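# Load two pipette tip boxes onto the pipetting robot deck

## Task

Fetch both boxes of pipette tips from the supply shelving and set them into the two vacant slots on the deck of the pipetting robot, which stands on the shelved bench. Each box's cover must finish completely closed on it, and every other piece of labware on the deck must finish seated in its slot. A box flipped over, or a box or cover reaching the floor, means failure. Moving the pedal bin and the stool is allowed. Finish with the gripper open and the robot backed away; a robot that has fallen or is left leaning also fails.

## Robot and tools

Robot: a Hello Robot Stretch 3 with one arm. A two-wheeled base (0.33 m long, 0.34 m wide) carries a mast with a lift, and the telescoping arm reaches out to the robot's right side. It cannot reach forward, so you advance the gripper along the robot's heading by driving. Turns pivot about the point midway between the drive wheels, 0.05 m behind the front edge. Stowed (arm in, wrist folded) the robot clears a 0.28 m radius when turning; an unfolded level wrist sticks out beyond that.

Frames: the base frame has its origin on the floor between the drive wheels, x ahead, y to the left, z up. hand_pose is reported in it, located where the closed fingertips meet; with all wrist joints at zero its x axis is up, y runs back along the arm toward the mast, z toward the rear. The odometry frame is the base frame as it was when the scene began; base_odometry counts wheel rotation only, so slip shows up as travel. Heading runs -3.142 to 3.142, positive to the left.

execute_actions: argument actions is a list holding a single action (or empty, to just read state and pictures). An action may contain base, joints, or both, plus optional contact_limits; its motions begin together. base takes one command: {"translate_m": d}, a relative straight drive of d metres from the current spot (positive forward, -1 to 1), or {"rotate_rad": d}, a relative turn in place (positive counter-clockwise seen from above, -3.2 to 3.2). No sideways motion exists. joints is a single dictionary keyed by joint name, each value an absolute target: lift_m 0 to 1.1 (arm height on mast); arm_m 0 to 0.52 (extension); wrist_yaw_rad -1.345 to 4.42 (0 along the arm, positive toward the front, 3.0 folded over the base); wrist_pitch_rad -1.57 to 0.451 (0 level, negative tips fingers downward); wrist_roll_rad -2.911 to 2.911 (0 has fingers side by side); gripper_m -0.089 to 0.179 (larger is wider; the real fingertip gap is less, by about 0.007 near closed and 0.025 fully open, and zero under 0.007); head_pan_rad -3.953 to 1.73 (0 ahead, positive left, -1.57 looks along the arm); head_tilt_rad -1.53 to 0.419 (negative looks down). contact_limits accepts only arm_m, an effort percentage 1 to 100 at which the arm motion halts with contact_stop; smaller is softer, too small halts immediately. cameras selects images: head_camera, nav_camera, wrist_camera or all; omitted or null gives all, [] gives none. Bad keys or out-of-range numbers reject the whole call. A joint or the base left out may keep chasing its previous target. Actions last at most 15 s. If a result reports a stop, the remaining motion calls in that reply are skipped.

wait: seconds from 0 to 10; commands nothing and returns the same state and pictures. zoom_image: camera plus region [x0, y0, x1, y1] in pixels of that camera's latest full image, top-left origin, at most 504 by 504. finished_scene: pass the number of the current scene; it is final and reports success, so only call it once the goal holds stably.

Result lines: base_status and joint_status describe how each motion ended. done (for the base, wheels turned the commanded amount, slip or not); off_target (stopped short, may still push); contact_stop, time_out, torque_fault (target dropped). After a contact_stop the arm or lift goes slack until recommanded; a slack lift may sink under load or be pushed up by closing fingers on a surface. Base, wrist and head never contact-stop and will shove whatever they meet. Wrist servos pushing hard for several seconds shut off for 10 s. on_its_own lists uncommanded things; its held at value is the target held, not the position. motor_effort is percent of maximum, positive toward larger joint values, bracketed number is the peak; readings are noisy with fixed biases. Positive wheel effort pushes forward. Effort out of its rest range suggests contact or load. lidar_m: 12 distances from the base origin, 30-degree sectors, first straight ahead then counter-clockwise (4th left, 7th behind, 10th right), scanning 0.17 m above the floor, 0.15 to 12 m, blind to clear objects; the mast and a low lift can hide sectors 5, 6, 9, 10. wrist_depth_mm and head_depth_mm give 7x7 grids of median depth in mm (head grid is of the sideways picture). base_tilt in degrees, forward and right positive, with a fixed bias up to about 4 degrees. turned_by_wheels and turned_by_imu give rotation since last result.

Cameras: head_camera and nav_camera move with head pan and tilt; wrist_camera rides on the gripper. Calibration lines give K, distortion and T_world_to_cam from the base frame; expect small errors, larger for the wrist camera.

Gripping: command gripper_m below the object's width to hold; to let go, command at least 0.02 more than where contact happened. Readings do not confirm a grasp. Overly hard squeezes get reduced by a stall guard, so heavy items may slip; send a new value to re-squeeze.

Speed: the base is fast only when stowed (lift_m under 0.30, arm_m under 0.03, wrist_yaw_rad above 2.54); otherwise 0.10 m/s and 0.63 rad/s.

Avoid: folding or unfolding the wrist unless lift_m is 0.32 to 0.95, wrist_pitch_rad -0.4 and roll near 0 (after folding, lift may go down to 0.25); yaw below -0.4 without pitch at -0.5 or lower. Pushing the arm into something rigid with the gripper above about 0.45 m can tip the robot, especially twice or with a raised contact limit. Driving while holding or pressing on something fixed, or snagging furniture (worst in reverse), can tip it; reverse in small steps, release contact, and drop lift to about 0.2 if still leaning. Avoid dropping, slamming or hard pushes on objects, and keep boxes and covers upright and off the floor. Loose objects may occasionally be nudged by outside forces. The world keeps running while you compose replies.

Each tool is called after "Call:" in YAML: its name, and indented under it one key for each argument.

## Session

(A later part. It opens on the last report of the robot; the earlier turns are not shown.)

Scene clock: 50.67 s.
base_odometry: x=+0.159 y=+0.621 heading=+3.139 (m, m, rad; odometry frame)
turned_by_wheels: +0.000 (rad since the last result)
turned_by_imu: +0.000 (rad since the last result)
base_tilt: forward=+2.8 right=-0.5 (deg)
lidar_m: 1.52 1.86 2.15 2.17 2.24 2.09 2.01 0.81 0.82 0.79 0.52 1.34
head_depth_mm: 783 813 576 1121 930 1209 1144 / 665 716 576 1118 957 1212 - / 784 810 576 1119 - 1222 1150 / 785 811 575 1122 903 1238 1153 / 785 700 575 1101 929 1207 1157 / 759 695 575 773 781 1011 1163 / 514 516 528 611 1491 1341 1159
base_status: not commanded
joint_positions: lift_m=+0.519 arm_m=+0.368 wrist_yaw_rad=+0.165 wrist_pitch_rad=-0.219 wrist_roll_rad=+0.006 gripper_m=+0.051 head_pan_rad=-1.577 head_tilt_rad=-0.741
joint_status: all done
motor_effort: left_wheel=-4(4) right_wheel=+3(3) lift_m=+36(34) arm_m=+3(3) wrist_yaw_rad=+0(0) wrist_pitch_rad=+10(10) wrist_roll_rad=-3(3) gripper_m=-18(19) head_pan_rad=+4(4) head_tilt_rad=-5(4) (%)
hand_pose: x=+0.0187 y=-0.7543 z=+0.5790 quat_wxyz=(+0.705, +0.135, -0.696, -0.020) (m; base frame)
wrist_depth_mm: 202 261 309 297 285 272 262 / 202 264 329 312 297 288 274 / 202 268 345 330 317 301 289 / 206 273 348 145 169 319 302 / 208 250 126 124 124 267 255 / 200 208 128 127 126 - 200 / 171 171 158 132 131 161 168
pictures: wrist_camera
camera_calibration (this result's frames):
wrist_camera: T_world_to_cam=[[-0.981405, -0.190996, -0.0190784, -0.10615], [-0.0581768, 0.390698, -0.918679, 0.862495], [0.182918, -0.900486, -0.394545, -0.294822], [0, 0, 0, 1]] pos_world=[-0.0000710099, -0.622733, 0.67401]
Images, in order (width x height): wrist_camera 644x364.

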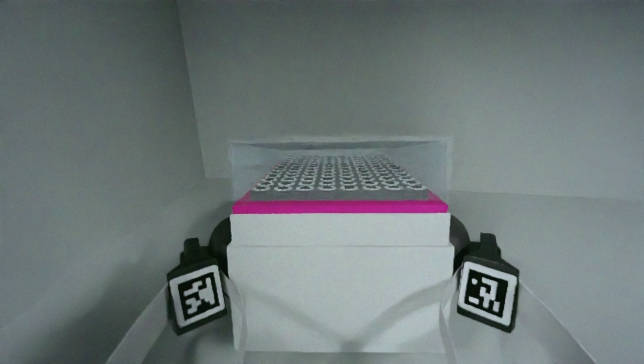

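It pivots; I'll set it down and squeeze harder.

Call:
execute_actions:
  actions:
    - {"joints":{"lift_m":0.495}}
  cameras: ["wrist_camera"]

Call:
execute_actions:
  actions:
    - {"joints":{"gripper_m":-0.03}}
  cameras: ["wrist_camera"]

Call:
execute_actions:
  actions:
    - {"joints":{"lift_m":0.53}}
  cameras: ["wrist_camera"]

Scene clock: 56.10 s.
base_odometry: x=+0.159 y=+0.621 heading=+3.139 (m, m, rad; odometry frame)
turned_by_wheels: +0.000 (rad since the last result)
turned_by_imu: +0.000 (rad since the last result)
base_tilt: forward=+3.0 right=-0.5 (deg)
lidar_m: 1.51 1.86 2.15 2.18 2.24 2.09 2.02 0.81 0.82 0.79 0.52 1.35
head_depth_mm: 783 811 577 1117 929 1214 1143 / 664 715 577 1120 929 1210 - / 784 811 576 1121 - 1236 1155 / 784 814 576 1091 905 1237 1154 / 787 700 575 1098 925 1210 1159 / 759 697 575 773 781 1007 1162 / 515 516 527 612 1492 1345 1159
base_status: not commanded
joint_positions: lift_m=+0.496 arm_m=+0.368 wrist_yaw_rad=+0.165 wrist_pitch_rad=-0.205 wrist_roll_rad=+0.006 gripper_m=+0.051 head_pan_rad=-1.577 head_tilt_rad=-0.741
joint_status: all done
motor_effort: left_wheel=-4(5) right_wheel=+3(3) lift_m=+11(30) arm_m=+3(3) wrist_yaw_rad=+0(1) wrist_pitch_rad=+5(10) wrist_roll_rad=-3(3) gripper_m=-18(19) head_pan_rad=+3(4) head_tilt_rad=-5(4) (%)
hand_pose: x=+0.0189 y=-0.7554 z=+0.5586 quat_wxyz=(+0.705, +0.130, -0.697, -0.015) (m; base frame)
wrist_depth_mm: 200 264 311 296 285 272 262 / 203 265 328 316 298 287 275 / 203 267 345 323 313 301 289 / 205 273 296 135 145 307 296 / 209 230 123 122 121 232 218 / 179 177 127 127 126 - 172 / 146 145 139 135 134 137 144
pictures: wrist_camera
camera_calibration (this result's frames):
wrist_camera: T_world_to_cam=[[-0.981362, -0.191254, -0.0187035, -0.106973], [-0.0560641, 0.378047, -0.924087, 0.837618], [0.183806, -0.905816, -0.381724, -0.31506], [0, 0, 0, 1]] pos_world=[-0.00010959, -0.622504, 0.651766]
Images, in order (width x height): wrist_camera 644x364.

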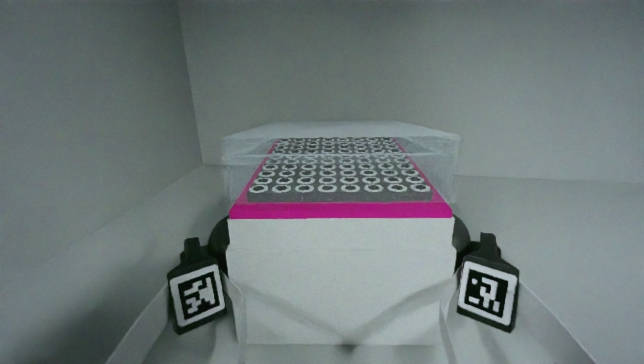

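Scene clock: 57.40 s.
base_odometry: x=+0.159 y=+0.621 heading=+3.139 (m, m, rad; odometry frame)
turned_by_wheels: +0.000 (rad since the last result)
turned_by_imu: +0.000 (rad since the last result)
base_tilt: forward=+2.9 right=-0.6 (deg)
lidar_m: 1.52 1.86 2.15 2.18 2.25 2.09 2.01 0.81 0.82 0.78 0.52 1.35
head_depth_mm: 784 812 577 1115 930 1211 1144 / 664 716 577 1116 931 1211 - / 785 813 576 1119 - 1237 1153 / 784 811 575 1085 904 1235 1160 / 786 701 575 1100 930 1206 1160 / 760 697 576 773 782 1009 1163 / 515 515 528 611 1488 1342 1163
base_status: not commanded
joint_positions: lift_m=+0.496 arm_m=+0.368 wrist_yaw_rad=+0.165 wrist_pitch_rad=-0.202 wrist_roll_rad=+0.006 gripper_m=-0.028 head_pan_rad=-1.577 head_tilt_rad=-0.741
joint_status: all done
motor_effort: left_wheel=-4(4) right_wheel=+3(3) lift_m=+11(11) arm_m=+3(4) wrist_yaw_rad=+0(1) wrist_pitch_rad=+4(5) wrist_roll_rad=-3(3) gripper_m=-46(100) head_pan_rad=+4(4) head_tilt_rad=-5(5) (%)
hand_pose: x=+0.0190 y=-0.7556 z=+0.5593 quat_wxyz=(+0.705, +0.129, -0.697, -0.014) (m; base frame)
wrist_depth_mm: 200 263 311 296 284 275 263 / 203 266 325 314 298 286 276 / 204 268 346 322 312 301 291 / 205 273 296 136 145 305 297 / 206 231 124 122 121 236 221 / 180 179 127 128 126 182 173 / 146 146 140 135 134 138 142
pictures: wrist_camera
camera_calibration (this result's frames):
wrist_camera: T_world_to_cam=[[-0.981353, -0.191308, -0.0186242, -0.107051], [-0.0556215, 0.375392, -0.925196, 0.836969], [0.183989, -0.906908, -0.379033, -0.317323], [0, 0, 0, 1]] pos_world=[-0.000117969, -0.622453, 0.652091]
Images, in order (width x height): wrist_camera 644x364.

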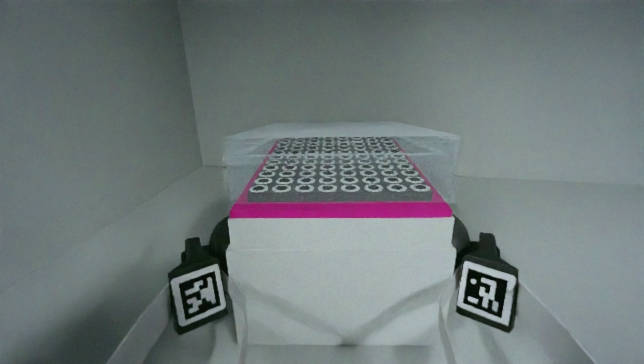

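Scene clock: 58.53 s.
base_odometry: x=+0.159 y=+0.621 heading=+3.139 (m, m, rad; odometry frame)
turned_by_wheels: +0.000 (rad since the last result)
turned_by_imu: +0.000 (rad since the last result)
base_tilt: forward=+2.9 right=-0.4 (deg)
lidar_m: 1.51 1.86 2.16 2.17 2.24 2.10 2.02 0.82 0.82 0.79 0.52 1.35
head_depth_mm: 782 810 577 1120 932 1211 1145 / 664 717 576 1118 952 1201 - / 783 812 576 1118 - 1208 1155 / 784 813 576 1102 905 1231 1161 / 787 700 575 1101 928 1213 1163 / 759 697 575 773 781 1009 1163 / 514 515 528 612 1489 1345 1160
base_status: not commanded
joint_positions: lift_m=+0.529 arm_m=+0.368 wrist_yaw_rad=+0.165 wrist_pitch_rad=-0.220 wrist_roll_rad=+0.006 gripper_m=-0.020 head_pan_rad=-1.577 head_tilt_rad=-0.741
joint_status: all done
on_its_own: gripper_m is held at -0.022, not at your -0.030, by its stall guard, which is still easing
motor_effort: left_wheel=-4(5) right_wheel=+3(3) lift_m=+36(40) arm_m=+3(3) wrist_yaw_rad=+0(1) wrist_pitch_rad=+10(11) wrist_roll_rad=-3(3) gripper_m=-24(46) head_pan_rad=+3(3) head_tilt_rad=-5(4) (%)
hand_pose: x=+0.0187 y=-0.7542 z=+0.5885 quat_wxyz=(+0.705, +0.136, -0.696, -0.020) (m; base frame)
wrist_depth_mm: 201 265 312 295 284 273 262 / 201 266 326 313 299 287 274 / 205 269 347 328 315 304 292 / 203 269 355 139 154 320 306 / 207 262 125 123 122 287 269 / 204 220 128 127 127 224 214 / 182 182 174 134 134 172 177
pictures: wrist_camera
camera_calibration (this result's frames):
wrist_camera: T_world_to_cam=[[-0.981411, -0.190961, -0.0191278, -0.105911], [-0.0584575, 0.392378, -0.917945, 0.872049], [0.182797, -0.899763, -0.396247, -0.289382], [0, 0, 0, 1]] pos_world=[-0.0000661477, -0.622773, 0.6838]
Images, in order (width x height): wrist_camera 644x364.

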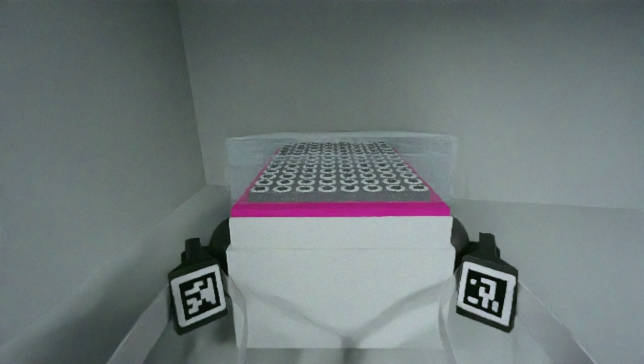

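Call:
execute_actions:
  actions:
    - {"joints":{"arm_m":0.25,"wrist_yaw_rad":0,"lift_m":0.55}}
  cameras: ["wrist_camera"]

Call:
wait:
  seconds: 10

Scene clock: 62.00 s.
base_odometry: x=+0.159 y=+0.621 heading=+3.139 (m, m, rad; odometry frame)
turned_by_wheels: +0.000 (rad since the last result)
turned_by_imu: +0.000 (rad since the last result)
base_tilt: forward=+2.9 right=-0.5 (deg)
lidar_m: 1.52 1.86 2.15 2.18 2.25 2.09 2.02 0.82 0.82 0.79 0.52 1.35
head_depth_mm: 784 813 576 1117 928 1212 1144 / 665 715 577 1119 953 1194 - / 785 811 575 1120 930 1208 1152 / 786 810 576 1122 882 1239 1155 / 787 700 576 1101 929 1209 1159 / 759 697 575 773 781 1011 1161 / 514 516 528 611 1489 1335 1165
base_status: not commanded
joint_positions: lift_m=+0.549 arm_m=+0.250 wrist_yaw_rad=+0.001 wrist_pitch_rad=-0.222 wrist_roll_rad=+0.006 gripper_m=-0.002 head_pan_rad=-1.577 head_tilt_rad=-0.741
joint_status: all done
on_its_own: gripper_m is held at -0.002, not at your -0.030, by its stall guard, which is still easing
motor_effort: left_wheel=-4(5) right_wheel=+3(3) lift_m=+35(38) arm_m=-5(5) wrist_yaw_rad=-2(4) wrist_pitch_rad=+11(11) wrist_roll_rad=-3(3) gripper_m=-15(39) head_pan_rad=+4(4) head_tilt_rad=-5(5) (%)
hand_pose: x=-0.0212 y=-0.6399 z=+0.6083 quat_wxyz=(+0.701, +0.079, -0.705, -0.078) (m; base frame)
wrist_depth_mm: 260 365 394 396 395 390 393 / 258 367 418 415 414 417 415 / 259 363 448 433 444 441 433 / 256 364 432 141 159 425 418 / 255 320 126 123 123 325 305 / 243 251 128 128 127 254 243 / 207 206 192 133 133 196 201
pictures: wrist_camera
camera_calibration (this result's frames):
wrist_camera: T_world_to_cam=[[-0.999414, -0.0283599, -0.0191598, -0.0191916], [0.00630225, 0.397745, -0.917474, 0.847504], [0.0336402, -0.917058, -0.397333, -0.185024], [0, 0, 0, 1]] pos_world=[-0.0182973, -0.507312, 0.703679]
Images, in order (width x height): wrist_camera 644x364.

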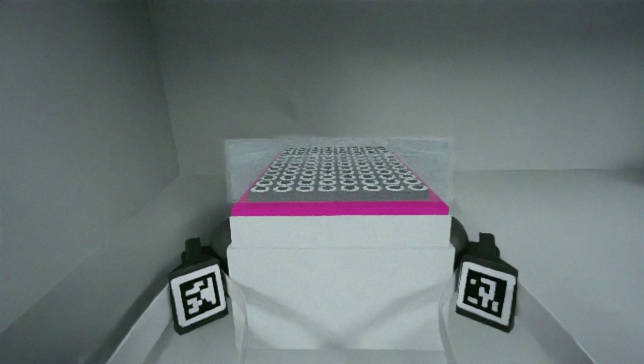

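Scene clock: 72.00 s.
base_odometry: x=+0.159 y=+0.621 heading=+3.139 (m, m, rad; odometry frame)
turned_by_wheels: +0.000 (rad since the last result)
turned_by_imu: -0.001 (rad since the last result)
base_tilt: forward=+2.9 right=-0.5 (deg)
lidar_m: 1.51 1.86 2.16 2.17 2.24 2.09 2.01 0.81 0.82 0.79 0.52 1.35
head_depth_mm: 785 810 576 1116 930 1208 1149 / 663 717 577 1119 955 1199 - / 784 812 576 1124 926 1205 1152 / 785 810 576 1123 881 1233 1162 / 786 702 575 1102 928 1206 1161 / 760 695 577 772 781 1012 1163 / 514 516 528 612 1490 1347 1162
base_status: not commanded
joint_positions: lift_m=+0.549 arm_m=+0.250 wrist_yaw_rad=+0.001 wrist_pitch_rad=-0.222 wrist_roll_rad=+0.006 gripper_m=+0.046 head_pan_rad=-1.577 head_tilt_rad=-0.741
joint_status: all done
on_its_own: gripper_m is held at +0.045, not at your -0.030, by its stall guard, which is still easing
motor_effort: left_wheel=-5(5) right_wheel=+2(3) lift_m=+36(38) arm_m=-5(5) wrist_yaw_rad=-2(4) wrist_pitch_rad=+11(11) wrist_roll_rad=-3(3) gripper_m=-19(39) head_pan_rad=+4(4) head_tilt_rad=-5(5) (%)
hand_pose: x=-0.0212 y=-0.6399 z=+0.6083 quat_wxyz=(+0.701, +0.079, -0.705, -0.078) (m; base frame)
wrist_depth_mm: 260 366 396 399 395 392 389 / 260 366 418 419 419 415 415 / 258 369 446 435 433 438 434 / 260 363 437 147 174 422 419 / 257 319 127 125 124 327 308 / 242 251 128 128 127 255 243 / 208 205 191 132 131 194 201
wait: 10.00 s; at rest by 0.27 s
pictures: head_camera (sideways: a quarter turn clockwise sets it upright), nav_camera (sideways: a quarter turn counterclockwise sets it upright), wrist_camera
camera_calibration (this result's frames):
head_camera: T_world_to_cam=[[-0.00510355, 0.643684, -0.765274, 1.01637], [0.999986, 0.00242994, -0.00462496, -0.00398027], [-0.00111744, -0.765287, -0.643688, 0.797632], [0, 0, 0, 1]] pos_world=[0.0100586, -0.043795, 1.29121]
nav_camera: T_world_to_cam=[[-0.0290256, -0.682747, 0.730078, -0.910026], [-0.999551, 0.0144174, -0.0262563, 0.0890278], [0.00740062, -0.730513, -0.682859, 0.844381], [0, 0, 0, 1]] pos_world=[0.0563248, -0.00577006, 1.24332]
wrist_camera: T_world_to_cam=[[-0.999414, -0.0283594, -0.0191607, -0.0191907], [0.00630217, 0.397778, -0.91746, 0.847507], [0.0336403, -0.917043, -0.397366, -0.184995], [0, 0, 0, 1]] pos_world=[-0.0182973, -0.507312, 0.703675]
Images, in order (width x height): head_camera 896x504, nav_camera 672x504, wrist_camera 644x364.

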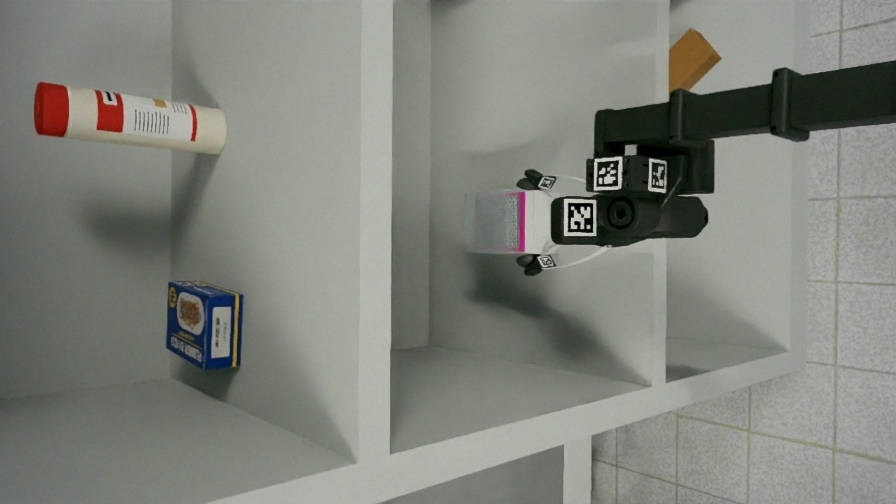

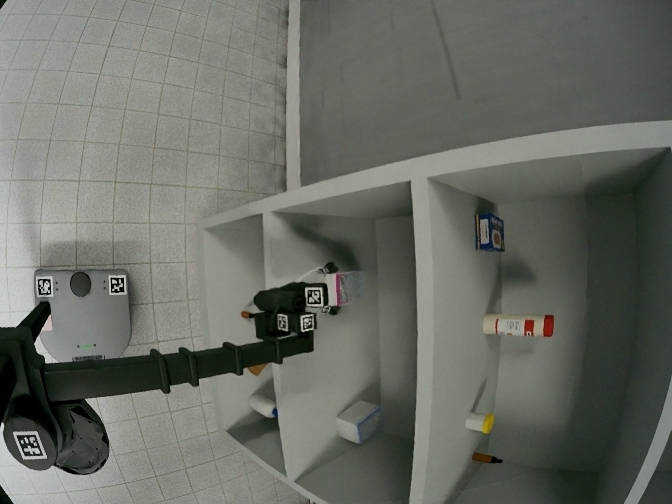

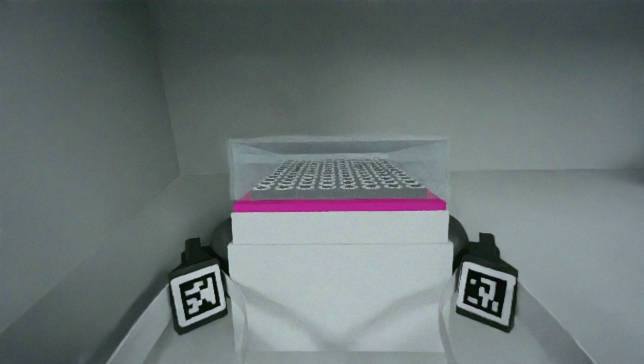

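Call:
execute_actions:
  actions:
    - {"joints":{"gripper_m":0.05,"wrist_pitch_rad":-0.05}}
  cameras: ["wrist_camera"]

Call:
wait:
  seconds: 10

Scene clock: 75.07 s.
base_odometry: x=+0.159 y=+0.621 heading=+3.139 (m, m, rad; odometry frame)
turned_by_wheels: +0.000 (rad since the last result)
turned_by_imu: +0.000 (rad since the last result)
base_tilt: forward=+2.9 right=-0.4 (deg)
lidar_m: 1.51 1.85 2.16 2.18 2.25 2.10 2.01 0.82 0.82 0.79 0.52 1.35
head_depth_mm: 785 811 577 1120 930 1212 1146 / 664 719 577 1119 954 1199 - / 786 811 577 1120 940 1211 1153 / 784 809 576 1122 891 1240 1158 / 785 701 576 1102 929 1208 1157 / 760 697 575 773 781 1011 1164 / 515 515 528 612 1493 1341 1161
base_status: not commanded
joint_positions: lift_m=+0.549 arm_m=+0.250 wrist_yaw_rad=+0.001 wrist_pitch_rad=-0.087 wrist_roll_rad=+0.006 gripper_m=+0.051 head_pan_rad=-1.577 head_tilt_rad=-0.741
joint_status: all done
motor_effort: left_wheel=-4(4) right_wheel=+3(3) lift_m=+35(35) arm_m=-5(5) wrist_yaw_rad=-2(2) wrist_pitch_rad=+12(13) wrist_roll_rad=-3(3) gripper_m=-18(18) head_pan_rad=+3(3) head_tilt_rad=-5(5) (%)
hand_pose: x=-0.0212 y=-0.6484 z=+0.6418 quat_wxyz=(+0.705, +0.031, -0.708, -0.031) (m; base frame)
wrist_depth_mm: 258 369 405 401 402 404 396 / 258 365 426 423 417 413 413 / 257 367 432 436 437 438 437 / 258 363 450 447 443 451 455 / 256 364 130 129 129 466 428 / 256 319 129 128 127 335 315 / 246 258 236 128 127 242 252
pictures: wrist_camera
camera_calibration (this result's frames):
wrist_camera: T_world_to_cam=[[-0.999408, -0.0307914, -0.0153397, -0.0227811], [0.00641908, 0.27116, -0.962513, 0.828468], [0.0337966, -0.962042, -0.270802, -0.289868], [0, 0, 0, 1]] pos_world=[-0.018289, -0.504214, 0.718565]
Images, in order (width x height): wrist_camera 644x364.

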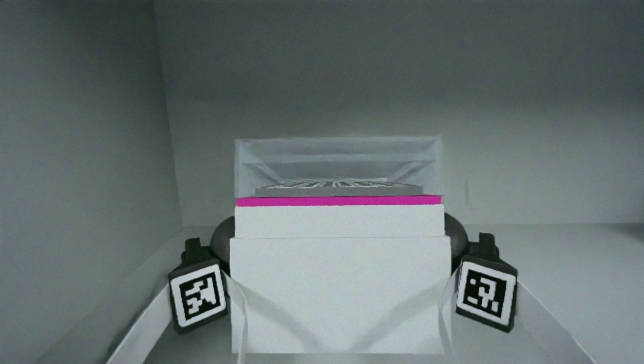

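Scene clock: 85.07 s.
base_odometry: x=+0.159 y=+0.621 heading=+3.139 (m, m, rad; odometry frame)
turned_by_wheels: +0.000 (rad since the last result)
turned_by_imu: -0.001 (rad since the last result)
base_tilt: forward=+2.8 right=-0.4 (deg)
lidar_m: 1.51 1.86 2.15 2.17 2.24 2.09 2.02 0.82 0.82 0.79 0.52 1.35
head_depth_mm: 784 814 578 1118 929 1207 1144 / 663 718 576 1114 955 1196 - / 783 812 576 1119 943 1210 1151 / 783 810 576 1118 893 1233 1157 / 786 702 576 1105 928 1209 1158 / 760 697 575 775 781 1012 1161 / 514 516 527 611 1491 1344 1166
base_status: not commanded
joint_positions: lift_m=+0.549 arm_m=+0.250 wrist_yaw_rad=+0.001 wrist_pitch_rad=-0.087 wrist_roll_rad=+0.006 gripper_m=+0.051 head_pan_rad=-1.577 head_tilt_rad=-0.741
joint_status: all done
motor_effort: left_wheel=-4(4) right_wheel=+3(3) lift_m=+35(35) arm_m=-4(5) wrist_yaw_rad=-2(2) wrist_pitch_rad=+12(13) wrist_roll_rad=-3(3) gripper_m=-17(18) head_pan_rad=+3(3) head_tilt_rad=-4(5) (%)
hand_pose: x=-0.0212 y=-0.6484 z=+0.6418 quat_wxyz=(+0.705, +0.031, -0.708, -0.031) (m; base frame)
wrist_depth_mm: 260 366 402 408 402 397 398 / 259 363 427 415 423 417 410 / 259 363 439 429 434 434 438 / 257 362 460 443 446 449 452 / 256 362 131 129 128 462 433 / 256 318 129 128 127 336 315 / 244 258 237 128 128 243 253
wait: 10.00 s; at rest by 0.27 s
pictures: head_camera (sideways: a quarter turn clockwise sets it upright), nav_camera (sideways: a quarter turn counterclockwise sets it upright), wrist_camera
camera_calibration (this result's frames):
head_camera: T_world_to_cam=[[-0.00510355, 0.643684, -0.765274, 1.01637], [0.999986, 0.00242995, -0.00462496, -0.00398027], [-0.00111744, -0.765287, -0.643688, 0.797632], [0, 0, 0, 1]] pos_world=[0.0100586, -0.043795, 1.29121]
nav_camera: T_world_to_cam=[[-0.0290256, -0.682747, 0.730078, -0.910026], [-0.999551, 0.0144174, -0.0262563, 0.0890278], [0.00740062, -0.730513, -0.682859, 0.844381], [0, 0, 0, 1]] pos_world=[0.0563248, -0.00577006, 1.24332]
wrist_camera: T_world_to_cam=[[-0.999408, -0.0307915, -0.0153387, -0.0227818], [0.00641899, 0.271134, -0.96252, 0.828463], [0.0337963, -0.962049, -0.270776, -0.289889], [0, 0, 0, 1]] pos_world=[-0.0182891, -0.504213, 0.718568]
Images, in order (width x height): head_camera 896x504, nav_camera 672x504, wrist_camera 644x364.

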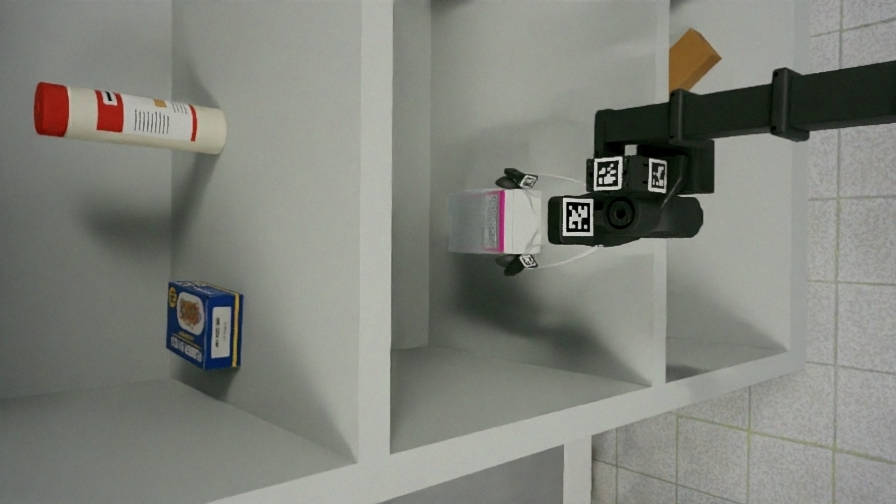

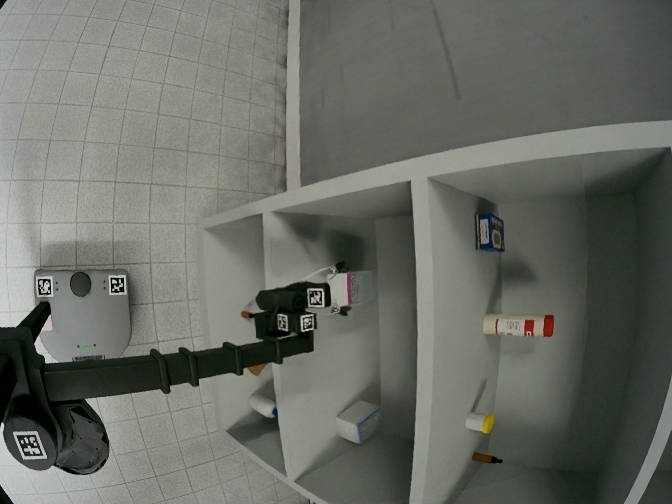

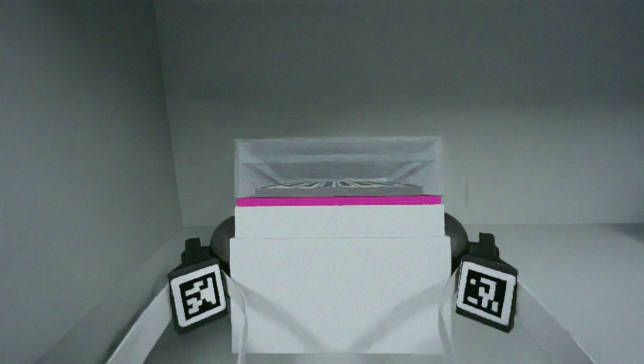

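Call:
execute_actions:
  actions:
    - {"joints":{"lift_m":0.495}}
  cameras: ["wrist_camera"]

Call:
execute_actions:
  actions:
    - {"joints":{"wrist_pitch_rad":-0.2,"gripper_m":0.065}}
  cameras: ["wrist_camera"]

Call:
execute_actions:
  actions:
    - {"joints":{"gripper_m":0.125,"arm_m":0.258}}
  cameras: ["wrist_camera"]

Call:
execute_actions:
  actions:
    - {"joints":{"gripper_m":-0.085}}
  cameras: ["wrist_camera"]

Call:
execute_actions:
  actions:
    - {"joints":{"lift_m":0.53,"wrist_pitch_rad":-0.13}}
  cameras: ["wrist_camera"]

Scene clock: 90.60 s.
base_odometry: x=+0.159 y=+0.621 heading=+3.139 (m, m, rad; odometry frame)
turned_by_wheels: +0.000 (rad since the last result)
turned_by_imu: +0.000 (rad since the last result)
base_tilt: forward=+2.9 right=-0.5 (deg)
lidar_m: 1.51 1.86 2.15 2.17 2.25 2.09 2.02 0.81 0.82 0.79 0.52 1.35
head_depth_mm: 785 811 576 1116 931 1214 1144 / 663 717 578 1121 930 1213 1149 / 784 811 576 1119 906 1198 1151 / 785 811 575 1120 897 1223 1160 / 784 702 576 1101 926 1208 1157 / 761 696 575 772 783 1012 1161 / 514 515 528 612 1494 1344 1166
base_status: not commanded
joint_positions: lift_m=+0.496 arm_m=+0.250 wrist_yaw_rad=+0.001 wrist_pitch_rad=-0.086 wrist_roll_rad=+0.006 gripper_m=+0.051 head_pan_rad=-1.577 head_tilt_rad=-0.741
joint_status: all done
motor_effort: left_wheel=-5(4) right_wheel=+3(3) lift_m=+12(31) arm_m=-5(5) wrist_yaw_rad=-2(2) wrist_pitch_rad=+12(12) wrist_roll_rad=-3(3) gripper_m=-17(17) head_pan_rad=+4(3) head_tilt_rad=-5(5) (%)
hand_pose: x=-0.0212 y=-0.6485 z=+0.5883 quat_wxyz=(+0.705, +0.031, -0.708, -0.030) (m; base frame)
wrist_depth_mm: 260 367 402 403 400 398 406 / 258 368 425 420 418 420 416 / 258 364 436 432 430 426 431 / 257 364 446 445 437 441 437 / 258 317 130 129 128 331 308 / 234 231 129 128 127 240 224 / 184 182 167 129 127 171 178
pictures: wrist_camera
camera_calibration (this result's frames):
wrist_camera: T_world_to_cam=[[-0.999408, -0.030814, -0.0152977, -0.023643], [0.00642047, 0.269794, -0.962897, 0.776315], [0.0337979, -0.962425, -0.269437, -0.305472], [0, 0, 0, 1]] pos_world=[-0.018289, -0.504167, 0.664844]
Images, in order (width x height): wrist_camera 644x364.

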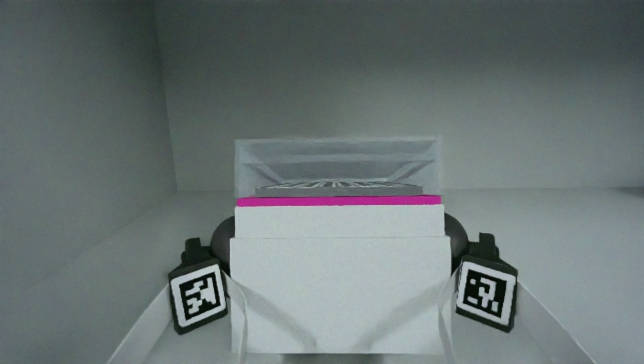

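Scene clock: 91.30 s.
base_odometry: x=+0.159 y=+0.621 heading=+3.139 (m, m, rad; odometry frame)
turned_by_wheels: +0.000 (rad since the last result)
turned_by_imu: +0.000 (rad since the last result)
base_tilt: forward=+2.8 right=-0.4 (deg)
lidar_m: 1.52 1.86 2.16 2.18 2.24 2.09 2.01 0.82 0.82 0.79 0.52 1.35
head_depth_mm: 784 811 576 1119 928 1211 1144 / 663 717 577 1118 931 1207 1149 / 786 811 577 1119 916 1198 1154 / 786 810 577 1127 905 1223 1157 / 787 700 575 1101 927 1208 1161 / 759 698 575 772 782 1009 1160 / 514 515 529 611 1488 1344 1161
base_status: not commanded
joint_positions: lift_m=+0.496 arm_m=+0.250 wrist_yaw_rad=+0.000 wrist_pitch_rad=-0.210 wrist_roll_rad=+0.006 gripper_m=+0.066 head_pan_rad=-1.577 head_tilt_rad=-0.741
joint_status: all done
motor_effort: left_wheel=-5(5) right_wheel=+3(3) lift_m=+13(13) arm_m=-4(5) wrist_yaw_rad=-1(2) wrist_pitch_rad=+4(10) wrist_roll_rad=-3(3) gripper_m=-11(46) head_pan_rad=+4(3) head_tilt_rad=-5(4) (%)
hand_pose: x=-0.0214 y=-0.6408 z=+0.5573 quat_wxyz=(+0.701, +0.074, -0.705, -0.074) (m; base frame)
wrist_depth_mm: 261 365 397 398 397 394 392 / 260 369 418 419 416 418 409 / 259 364 439 425 434 438 427 / 258 315 291 137 147 302 298 / 226 227 124 121 121 229 218 / 177 178 128 128 127 178 171 / 145 144 138 136 136 137 140
pictures: wrist_camera
camera_calibration (this result's frames):
wrist_camera: T_world_to_cam=[[-0.999435, -0.0278182, -0.0188446, -0.0202094], [0.00662016, 0.386823, -0.92213, 0.796705], [0.0329415, -0.921734, -0.386421, -0.215185], [0, 0, 0, 1]] pos_world=[-0.0183838, -0.50709, 0.651133]
Images, in order (width x height): wrist_camera 644x364.

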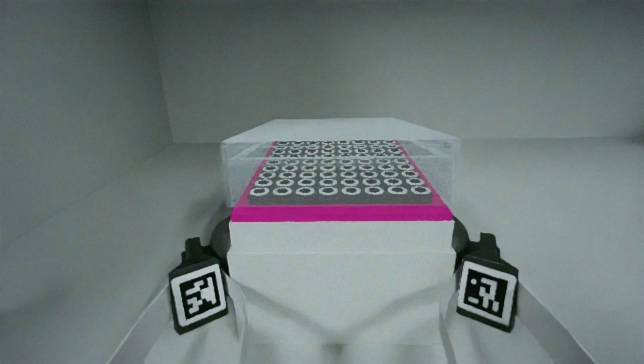

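Scene clock: 92.40 s.
base_odometry: x=+0.159 y=+0.621 heading=+3.139 (m, m, rad; odometry frame)
turned_by_wheels: +0.000 (rad since the last result)
turned_by_imu: +0.000 (rad since the last result)
base_tilt: forward=+2.8 right=-0.5 (deg)
lidar_m: 1.52 1.86 2.15 2.17 2.25 2.09 2.01 0.82 0.82 0.79 0.52 1.35
head_depth_mm: 784 812 576 1120 929 1213 1142 / 665 718 576 1117 928 1212 1145 / 784 811 576 1121 924 1206 1153 / 785 810 576 1125 905 1219 1153 / 787 701 575 1103 929 1207 1160 / 761 698 575 772 782 1011 1162 / 515 516 527 612 1489 1342 1163
base_status: not commanded
joint_positions: lift_m=+0.496 arm_m=+0.258 wrist_yaw_rad=+0.000 wrist_pitch_rad=-0.215 wrist_roll_rad=+0.006 gripper_m=+0.125 head_pan_rad=-1.577 head_tilt_rad=-0.741
joint_status: all done
motor_effort: left_wheel=-4(4) right_wheel=+3(3) lift_m=+13(13) arm_m=+3(5) wrist_yaw_rad=-1(1) wrist_pitch_rad=+5(5) wrist_roll_rad=-3(3) gripper_m=+1(82) head_pan_rad=+4(3) head_tilt_rad=-4(4) (%)
hand_pose: x=-0.0214 y=-0.6479 z=+0.5561 quat_wxyz=(+0.701, +0.076, -0.705, -0.076) (m; base frame)
wrist_depth_mm: 261 372 385 388 388 386 388 / 260 367 405 410 409 400 412 / 262 364 427 218 423 423 423 / 258 309 283 134 143 294 294 / 225 224 125 122 123 228 213 / 176 178 132 130 129 - 168 / 143 138 138 136 136 137 139
pictures: wrist_camera
camera_calibration (this result's frames):
wrist_camera: T_world_to_cam=[[-0.999439, -0.0276168, -0.0189727, -0.0202547], [0.0066512, 0.391454, -0.920174, 0.800219], [0.0328392, -0.919783, -0.391051, -0.21835], [0, 0, 0, 1]] pos_world=[-0.0183953, -0.514643, 0.65057]
Images, in order (width x height): wrist_camera 644x364.

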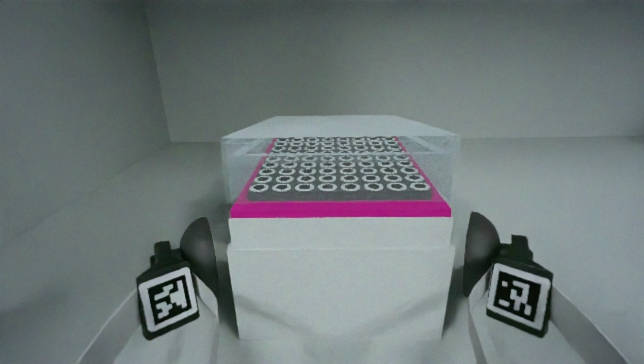

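Scene clock: 95.00 s.
base_odometry: x=+0.159 y=+0.621 heading=+3.139 (m, m, rad; odometry frame)
turned_by_wheels: +0.000 (rad since the last result)
turned_by_imu: +0.000 (rad since the last result)
base_tilt: forward=+3.0 right=-0.6 (deg)
lidar_m: 1.51 1.86 2.15 2.17 2.25 2.09 2.02 0.81 0.82 0.79 0.52 1.35
head_depth_mm: 783 813 577 1116 929 1208 1146 / 665 717 577 1119 929 1208 1149 / 784 811 576 1122 930 1207 1152 / 784 811 576 1122 906 1225 1156 / 788 700 577 1103 929 1211 1156 / 760 698 576 773 781 1009 1162 / 514 515 528 611 1486 1344 1164
base_status: not commanded
joint_positions: lift_m=+0.496 arm_m=+0.258 wrist_yaw_rad=+0.000 wrist_pitch_rad=-0.216 wrist_roll_rad=+0.006 gripper_m=-0.070 head_pan_rad=-1.577 head_tilt_rad=-0.741
joint_status: gripper_m off_target (ended at -0.070, target -0.085)
motor_effort: left_wheel=-5(5) right_wheel=+3(3) lift_m=+13(13) arm_m=+3(4) wrist_yaw_rad=-1(1) wrist_pitch_rad=+6(6) wrist_roll_rad=-3(3) gripper_m=-99(100) head_pan_rad=+4(4) head_tilt_rad=-4(5) (%)
hand_pose: x=-0.0214 y=-0.6478 z=+0.5558 quat_wxyz=(+0.701, +0.076, -0.705, -0.077) (m; base frame)
wrist_depth_mm: 262 369 390 388 389 383 383 / 259 368 418 408 410 410 410 / 260 365 432 215 428 424 427 / 256 306 287 133 142 296 292 / 224 222 123 121 121 226 214 / 175 174 127 128 127 176 168 / 143 144 136 135 135 135 139
pictures: wrist_camera
camera_calibration (this result's frames):
wrist_camera: T_world_to_cam=[[-0.999438, -0.0275932, -0.0190104, -0.0202225], [0.00665858, 0.392477, -0.919738, 0.800369], [0.0328397, -0.919348, -0.392073, -0.21756], [0, 0, 0, 1]] pos_world=[-0.0183958, -0.514698, 0.650446]
Images, in order (width x height): wrist_camera 644x364.

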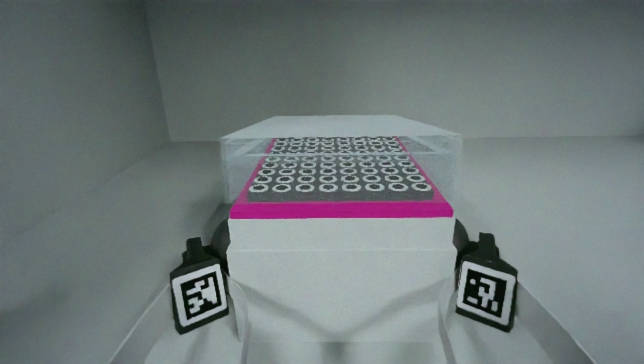

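Scene clock: 96.13 s.
base_odometry: x=+0.159 y=+0.621 heading=+3.139 (m, m, rad; odometry frame)
turned_by_wheels: +0.000 (rad since the last result)
turned_by_imu: +0.000 (rad since the last result)
base_tilt: forward=+2.7 right=-0.5 (deg)
lidar_m: 1.51 1.85 2.15 2.17 2.24 2.09 2.01 0.82 0.82 0.79 0.52 1.35
head_depth_mm: 782 812 576 1117 928 1212 1150 / 664 717 577 1120 930 1210 - / 785 813 577 1120 930 1209 1154 / 785 811 575 1121 887 1237 1154 / 784 699 577 1101 927 1211 1156 / 761 697 575 774 779 1009 1164 / 514 515 528 612 1488 1340 1162
base_status: not commanded
joint_positions: lift_m=+0.529 arm_m=+0.258 wrist_yaw_rad=+0.000 wrist_pitch_rad=-0.165 wrist_roll_rad=+0.006 gripper_m=-0.077 head_pan_rad=-1.577 head_tilt_rad=-0.741
joint_status: all done
on_its_own: gripper_m is held at -0.080, not at your -0.085, by its stall guard, which is still easing
motor_effort: left_wheel=-4(5) right_wheel=+3(3) lift_m=+36(36) arm_m=+3(3) wrist_yaw_rad=-1(1) wrist_pitch_rad=+12(15) wrist_roll_rad=-3(3) gripper_m=-64(100) head_pan_rad=+4(3) head_tilt_rad=-5(5) (%)
hand_pose: x=-0.0214 y=-0.6515 z=+0.6021 quat_wxyz=(+0.703, +0.059, -0.707, -0.059) (m; base frame)
wrist_depth_mm: 260 371 395 391 392 390 388 / 260 364 413 415 407 405 406 / 260 363 429 421 430 429 429 / 258 369 428 134 145 450 439 / 258 322 124 122 122 331 308 / 238 248 128 128 127 253 238 / 201 199 188 137 182 189 194
pictures: wrist_camera
camera_calibration (this result's frames):
wrist_camera: T_world_to_cam=[[-0.999437, -0.0285705, -0.0176018, -0.0209131], [0.00664807, 0.345558, -0.938374, 0.825071], [0.0328922, -0.937962, -0.345174, -0.243113], [0, 0, 0, 1]] pos_world=[-0.01839, -0.513738, 0.68994]
Images, in order (width x height): wrist_camera 644x364.

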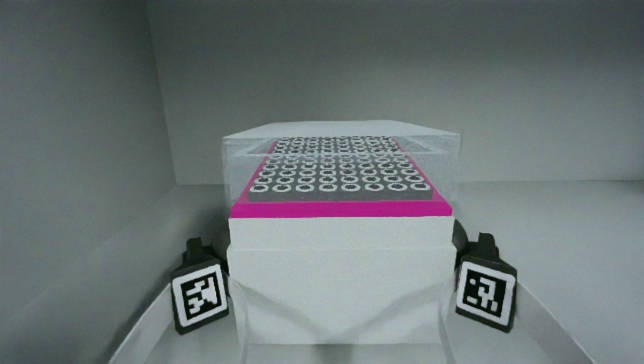

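Call:
execute_actions:
  actions:
    - {"joints":{"arm_m":0,"gripper_m":-0.06}}
  cameras: []

Call:
execute_actions:
  actions:
    - {"base":{"rotate_rad":0.63},"joints":{"gripper_m":-0.061}}
  cameras: ["wrist_camera"]

Call:
execute_actions:
  actions:
    - {"base":{"translate_m":0.61},"joints":{"gripper_m":-0.062,"lift_m":0.97}}
  cameras: []

Call:
execute_actions:
  actions:
    - {"base":{"translate_m":0.61},"joints":{"gripper_m":-0.063}}
  cameras: []

Call:
execute_actions:
  actions:
    - {"base":{"rotate_rad":0.957},"joints":{"gripper_m":-0.064,"head_tilt_rad":-0.55,"head_pan_rad":-1.4}}

Scene clock: 103.77 s.
base_odometry: x=+0.159 y=+0.621 heading=+3.139 (m, m, rad; odometry frame)
turned_by_wheels: +0.000 (rad since the last result)
turned_by_imu: -0.001 (rad since the last result)
base_tilt: forward=+3.0 right=-0.5 (deg)
lidar_m: 1.51 1.85 2.15 2.18 2.24 2.10 2.01 0.82 0.82 0.79 0.52 1.35
head_depth_mm: 784 812 577 1117 928 1208 1147 / 664 717 577 1118 926 1212 1149 / 784 811 576 1123 928 1021 1150 / 786 813 577 1123 929 778 1159 / 785 701 575 1105 928 1209 1159 / 761 697 576 774 781 1011 1167 / 514 516 528 613 1488 1342 1162
base_status: not commanded
joint_positions: lift_m=+0.529 arm_m=+0.000 wrist_yaw_rad=+0.000 wrist_pitch_rad=-0.165 wrist_roll_rad=+0.006 gripper_m=-0.039 head_pan_rad=-1.577 head_tilt_rad=-0.741
joint_status: gripper_m off_target (ended at -0.039, target -0.060); the others done
on_its_own: gripper_m is held at -0.042, not at your -0.060, by its stall guard, which is still easing
motor_effort: left_wheel=-5(5) right_wheel=+3(3) lift_m=+36(36) arm_m=-5(6) wrist_yaw_rad=-1(1) wrist_pitch_rad=+12(12) wrist_roll_rad=-3(3) gripper_m=-49(99) head_pan_rad=+4(4) head_tilt_rad=-5(5) (%)
hand_pose: x=-0.0214 y=-0.3940 z=+0.6021 quat_wxyz=(+0.703, +0.059, -0.707, -0.059) (m; base frame)
wrist_depth_mm: 252 358 613 613 614 614 614 / 253 354 639 653 649 647 645 / 251 358 656 669 670 672 530 / 258 353 432 135 145 451 443 / 271 310 124 122 121 334 311 / 845 280 128 128 127 274 275 / 834 328 533 136 426 732 716
pictures: none
No camera images: the call's "cameras" was empty. Leave "cameras" out to get every camera's image.

Scene clock: 105.70 s.
base_odometry: x=+0.159 y=+0.621 heading=-2.514 (m, m, rad; odometry frame)
turned_by_wheels: +0.630 (rad since the last result)
turned_by_imu: +0.624 (rad since the last result)
base_tilt: forward=+3.0 right=-0.6 (deg)
lidar_m: 2.16 2.21 2.17 2.32 2.04 2.01 0.81 0.82 0.55 0.52 1.50 1.51
head_depth_mm: 410 467 543 866 930 821 1094 / 896 978 561 645 835 1182 1122 / 957 1073 1220 1418 1555 933 1160 / 1027 1162 1342 1583 1589 987 1177 / 1108 1269 1485 1776 1594 1344 1162 / 1207 1393 1669 1894 1593 1339 1160 / 1322 1557 1887 1947 1591 1342 1163
base_status: done
joint_positions: lift_m=+0.529 arm_m=+0.000 wrist_yaw_rad=+0.000 wrist_pitch_rad=-0.165 wrist_roll_rad=+0.006 gripper_m=-0.049 head_pan_rad=-1.577 head_tilt_rad=-0.741
joint_status: gripper_m off_target (ended at -0.049, target -0.061)
on_its_own: gripper_m is held at -0.052, not at your -0.061, by its stall guard, which is still easing
motor_effort: left_wheel=-4(10) right_wheel=+3(6) lift_m=+36(36) arm_m=-5(5) wrist_yaw_rad=-1(1) wrist_pitch_rad=+12(12) wrist_roll_rad=-3(3) gripper_m=-54(100) head_pan_rad=+3(3) head_tilt_rad=-5(5) (%)
hand_pose: x=-0.0214 y=-0.3940 z=+0.6021 quat_wxyz=(+0.703, +0.059, -0.707, -0.059) (m; base frame)
wrist_depth_mm: - - - 852 695 247 519 / - - - 875 750 289 535 / - - - 868 747 346 550 / - - - 135 145 384 449 / - - 123 123 122 316 309 / - - 127 128 127 258 244 / 877 886 843 136 221 706 247
pictures: wrist_camera
camera_calibration (this result's frames):
wrist_camera: T_world_to_cam=[[-0.999438, -0.0285819, -0.0175346, -0.0136019], [0.00658143, 0.345546, -0.938379, 0.736098], [0.0328797, -0.937966, -0.345164, -0.00161892], [0, 0, 0, 1]] pos_world=[-0.0183856, -0.256263, 0.689942]
Images, in order (width x height): wrist_camera 644x364.

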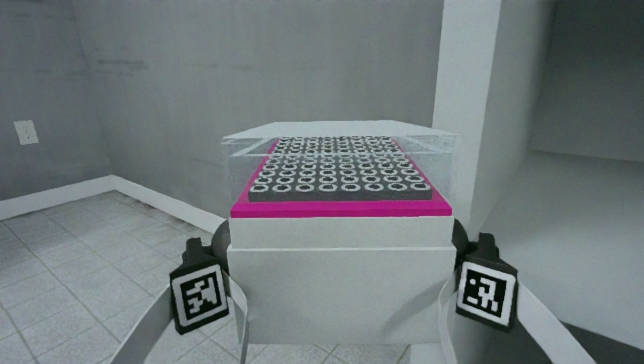

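Scene clock: 112.73 s.
base_odometry: x=-0.335 y=+0.263 heading=-2.514 (m, m, rad; odometry frame)
turned_by_wheels: +0.000 (rad since the last result)
turned_by_imu: -0.003 (rad since the last result)
base_tilt: forward=+2.8 right=-0.5 (deg)
lidar_m: 1.55 2.48 1.84 1.95 2.54 2.50 1.41 0.88 1.31 1.40 1.04 1.08
head_depth_mm: 1157 1271 1427 1602 - - - / 1232 1365 1507 - - - 1141 / 1309 1473 410 - - - 1118 / 1405 1596 428 1835 1554 1342 1164 / 1513 1739 2035 1950 1590 1340 1167 / 1649 1908 2239 1945 1585 1340 1159 / 1802 2018 2235 1946 1593 1346 1161
base_status: done
joint_positions: lift_m=+0.969 arm_m=+0.000 wrist_yaw_rad=+0.000 wrist_pitch_rad=-0.165 wrist_roll_rad=+0.006 gripper_m=-0.020 head_pan_rad=-1.577 head_tilt_rad=-0.741
joint_status: gripper_m off_target (ended at -0.020, target -0.062); the others done
on_its_own: gripper_m is held at -0.022, not at your -0.062, by its stall guard, which is still easing
motor_effort: left_wheel=-5(6) right_wheel=+3(7) lift_m=+36(35) arm_m=-4(5) wrist_yaw_rad=-1(1) wrist_pitch_rad=+12(12) wrist_roll_rad=-3(3) gripper_m=-43(100) head_pan_rad=+3(4) head_tilt_rad=-4(4) (%)
hand_pose: x=-0.0214 y=-0.3941 z=+1.0423 quat_wxyz=(+0.703, +0.058, -0.707, -0.059) (m; base frame)
wrist_depth_mm: - - - - - 893 779 / - - - - - 901 811 / - - - - - 957 849 / - - - 135 145 - 851 / - - 124 122 121 - 871 / - - 127 128 127 - 925 / - - - 137 - - 951
pictures: none
No camera images: the call's "cameras" was empty. Leave "cameras" out to get every camera's image.

Scene clock: 119.80 s.
base_odometry: x=-0.829 y=-0.095 heading=-2.514 (m, m, rad; odometry frame)
turned_by_wheels: +0.000 (rad since the last result)
turned_by_imu: -0.003 (rad since the last result)
base_tilt: forward=+2.9 right=-0.5 (deg)
lidar_m: 1.26 0.98 1.76 1.60 2.30 2.99 2.02 1.41 1.66 0.77 0.64 0.73
head_depth_mm: 1472 1624 1812 2001 - - - / 1565 1731 1922 - - - 1139 / 1665 1869 410 - - - 1122 / 1784 1996 428 1832 1473 1343 1162 / 1655 1826 797 1429 1509 1341 1163 / 1479 1581 746 1892 1590 1345 1166 / 1335 1344 724 1023 1474 1283 1160
base_status: done
joint_positions: lift_m=+0.969 arm_m=+0.000 wrist_yaw_rad=+0.000 wrist_pitch_rad=-0.165 wrist_roll_rad=+0.006 gripper_m=-0.021 head_pan_rad=-1.577 head_tilt_rad=-0.741
joint_status: gripper_m off_target (ended at -0.021, target -0.063)
on_its_own: gripper_m is held at -0.023, not at your -0.063, by its stall guard, which is still easing
motor_effort: left_wheel=-4(7) right_wheel=+2(6) lift_m=+36(36) arm_m=-4(4) wrist_yaw_rad=-1(1) wrist_pitch_rad=+12(12) wrist_roll_rad=-3(3) gripper_m=-32(100) head_pan_rad=+3(4) head_tilt_rad=-5(5) (%)
hand_pose: x=-0.0214 y=-0.3941 z=+1.0423 quat_wxyz=(+0.703, +0.058, -0.707, -0.059) (m; base frame)
wrist_depth_mm: 833 - - - - - - / 856 - - - - - - / 900 - - - - - - / 659 666 590 135 145 - - / 451 452 124 122 122 - - / 346 383 128 128 127 - - / 344 - - 137 - - -
pictures: none
No camera images: the call's "cameras" was empty. Leave "cameras" out to get every camera's image.

Scene clock: 122.27 s.
base_odometry: x=-0.829 y=-0.095 heading=-1.558 (m, m, rad; odometry frame)
turned_by_wheels: +0.957 (rad since the last result)
turned_by_imu: +0.948 (rad since the last result)
base_tilt: forward=+2.8 right=-0.5 (deg)
lidar_m: 2.09 1.60 2.08 2.99 2.01 1.41 1.66 0.77 0.64 0.73 1.22 0.97
head_depth_mm: 1015 1096 1117 653 - - - / 1055 1121 1044 411 - - - / 1074 1144 1110 719 652 1514 1238 / 1095 1164 915 718 666 1519 1267 / 1116 1200 842 688 1627 1516 1257 / 1136 1237 883 688 1680 1519 1263 / 1158 1284 1027 714 1710 1512 1263
base_status: done
joint_positions: lift_m=+0.969 arm_m=+0.000 wrist_yaw_rad=+0.000 wrist_pitch_rad=-0.165 wrist_roll_rad=+0.006 gripper_m=-0.052 head_pan_rad=-1.407 head_tilt_rad=-0.557
joint_status: gripper_m off_target (ended at -0.052, target -0.064); the others done
on_its_own: gripper_m is held at -0.055, not at your -0.064, by its stall guard, which is still easing
motor_effort: left_wheel=-4(11) right_wheel=+3(6) lift_m=+36(36) arm_m=-5(5) wrist_yaw_rad=-1(1) wrist_pitch_rad=+12(12) wrist_roll_rad=-3(3) gripper_m=-54(100) head_pan_rad=+4(20) head_tilt_rad=+3(19) (%)
hand_pose: x=-0.0214 y=-0.3941 z=+1.0423 quat_wxyz=(+0.703, +0.058, -0.707, -0.059) (m; base frame)
wrist_depth_mm: 925 957 908 927 902 888 900 / - 947 977 961 962 973 960 / - 894 880 584 - - - / 652 497 541 135 145 631 626 / 408 394 124 122 121 459 444 / 343 344 128 128 127 352 334 / 373 368 364 137 294 353 295
pictures: head_camera (sideways: a quarter turn clockwise sets it upright), nav_camera (sideways: a quarter turn counterclockwise sets it upright), wrist_camera
camera_calibration (this result's frames):
head_camera: T_world_to_cam=[[-0.0891164, 0.484129, -0.870447, 1.154], [0.985352, 0.170424, -0.0060933, -0.0019781], [0.145395, -0.858239, -0.492225, 0.599687], [0, 0, 0, 1]] pos_world=[0.0175983, -0.0436744, 1.29967]
nav_camera: T_world_to_cam=[[0.0630253, -0.534115, 0.843059, -1.05787], [-0.986799, -0.159622, -0.0273569, 0.0903892], [0.149183, -0.830206, -0.537125, 0.653933], [0, 0, 0, 1]] pos_world=[0.0583127, -0.00769519, 1.24556]
wrist_camera: T_world_to_cam=[[-0.999438, -0.0285903, -0.0175217, -0.00590207], [0.00658194, 0.345104, -0.938541, 1.1491], [0.03288, -0.938129, -0.344722, 0.149742], [0, 0, 0, 1]] pos_world=[-0.0183856, -0.256251, 1.13]
Images, in order (width x height): head_camera 896x504, nav_camera 672x504, wrist_camera 644x364.

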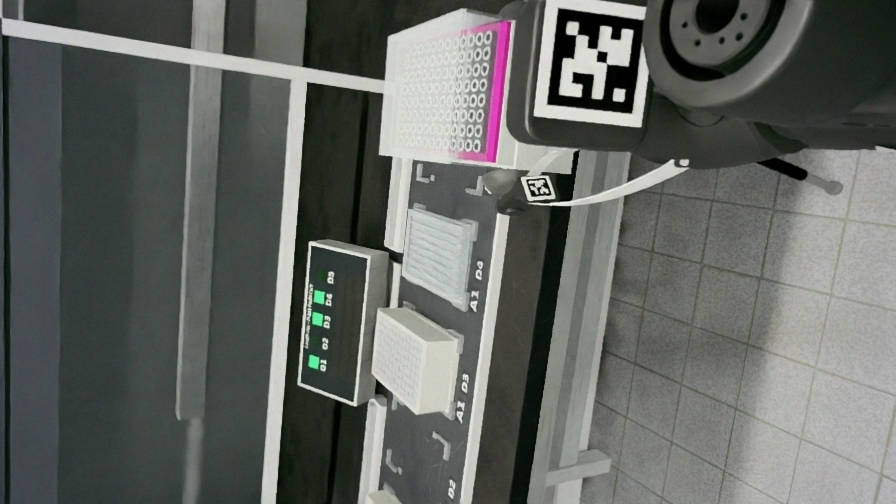

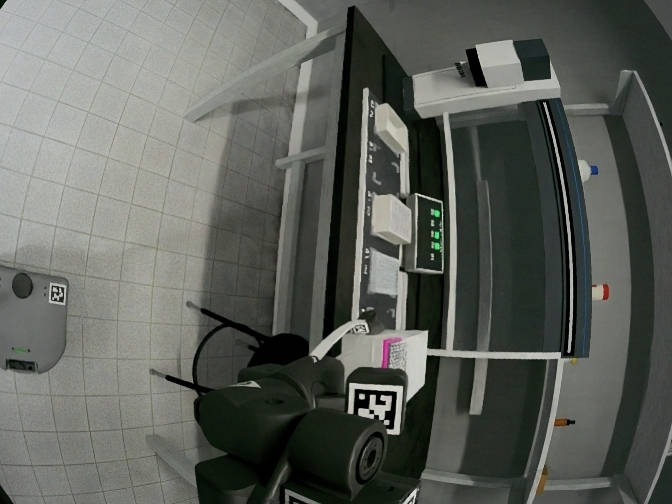

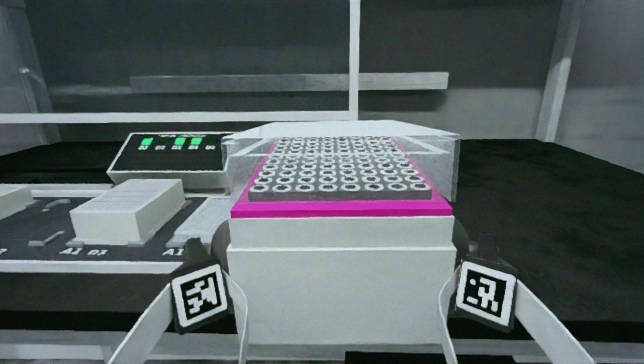

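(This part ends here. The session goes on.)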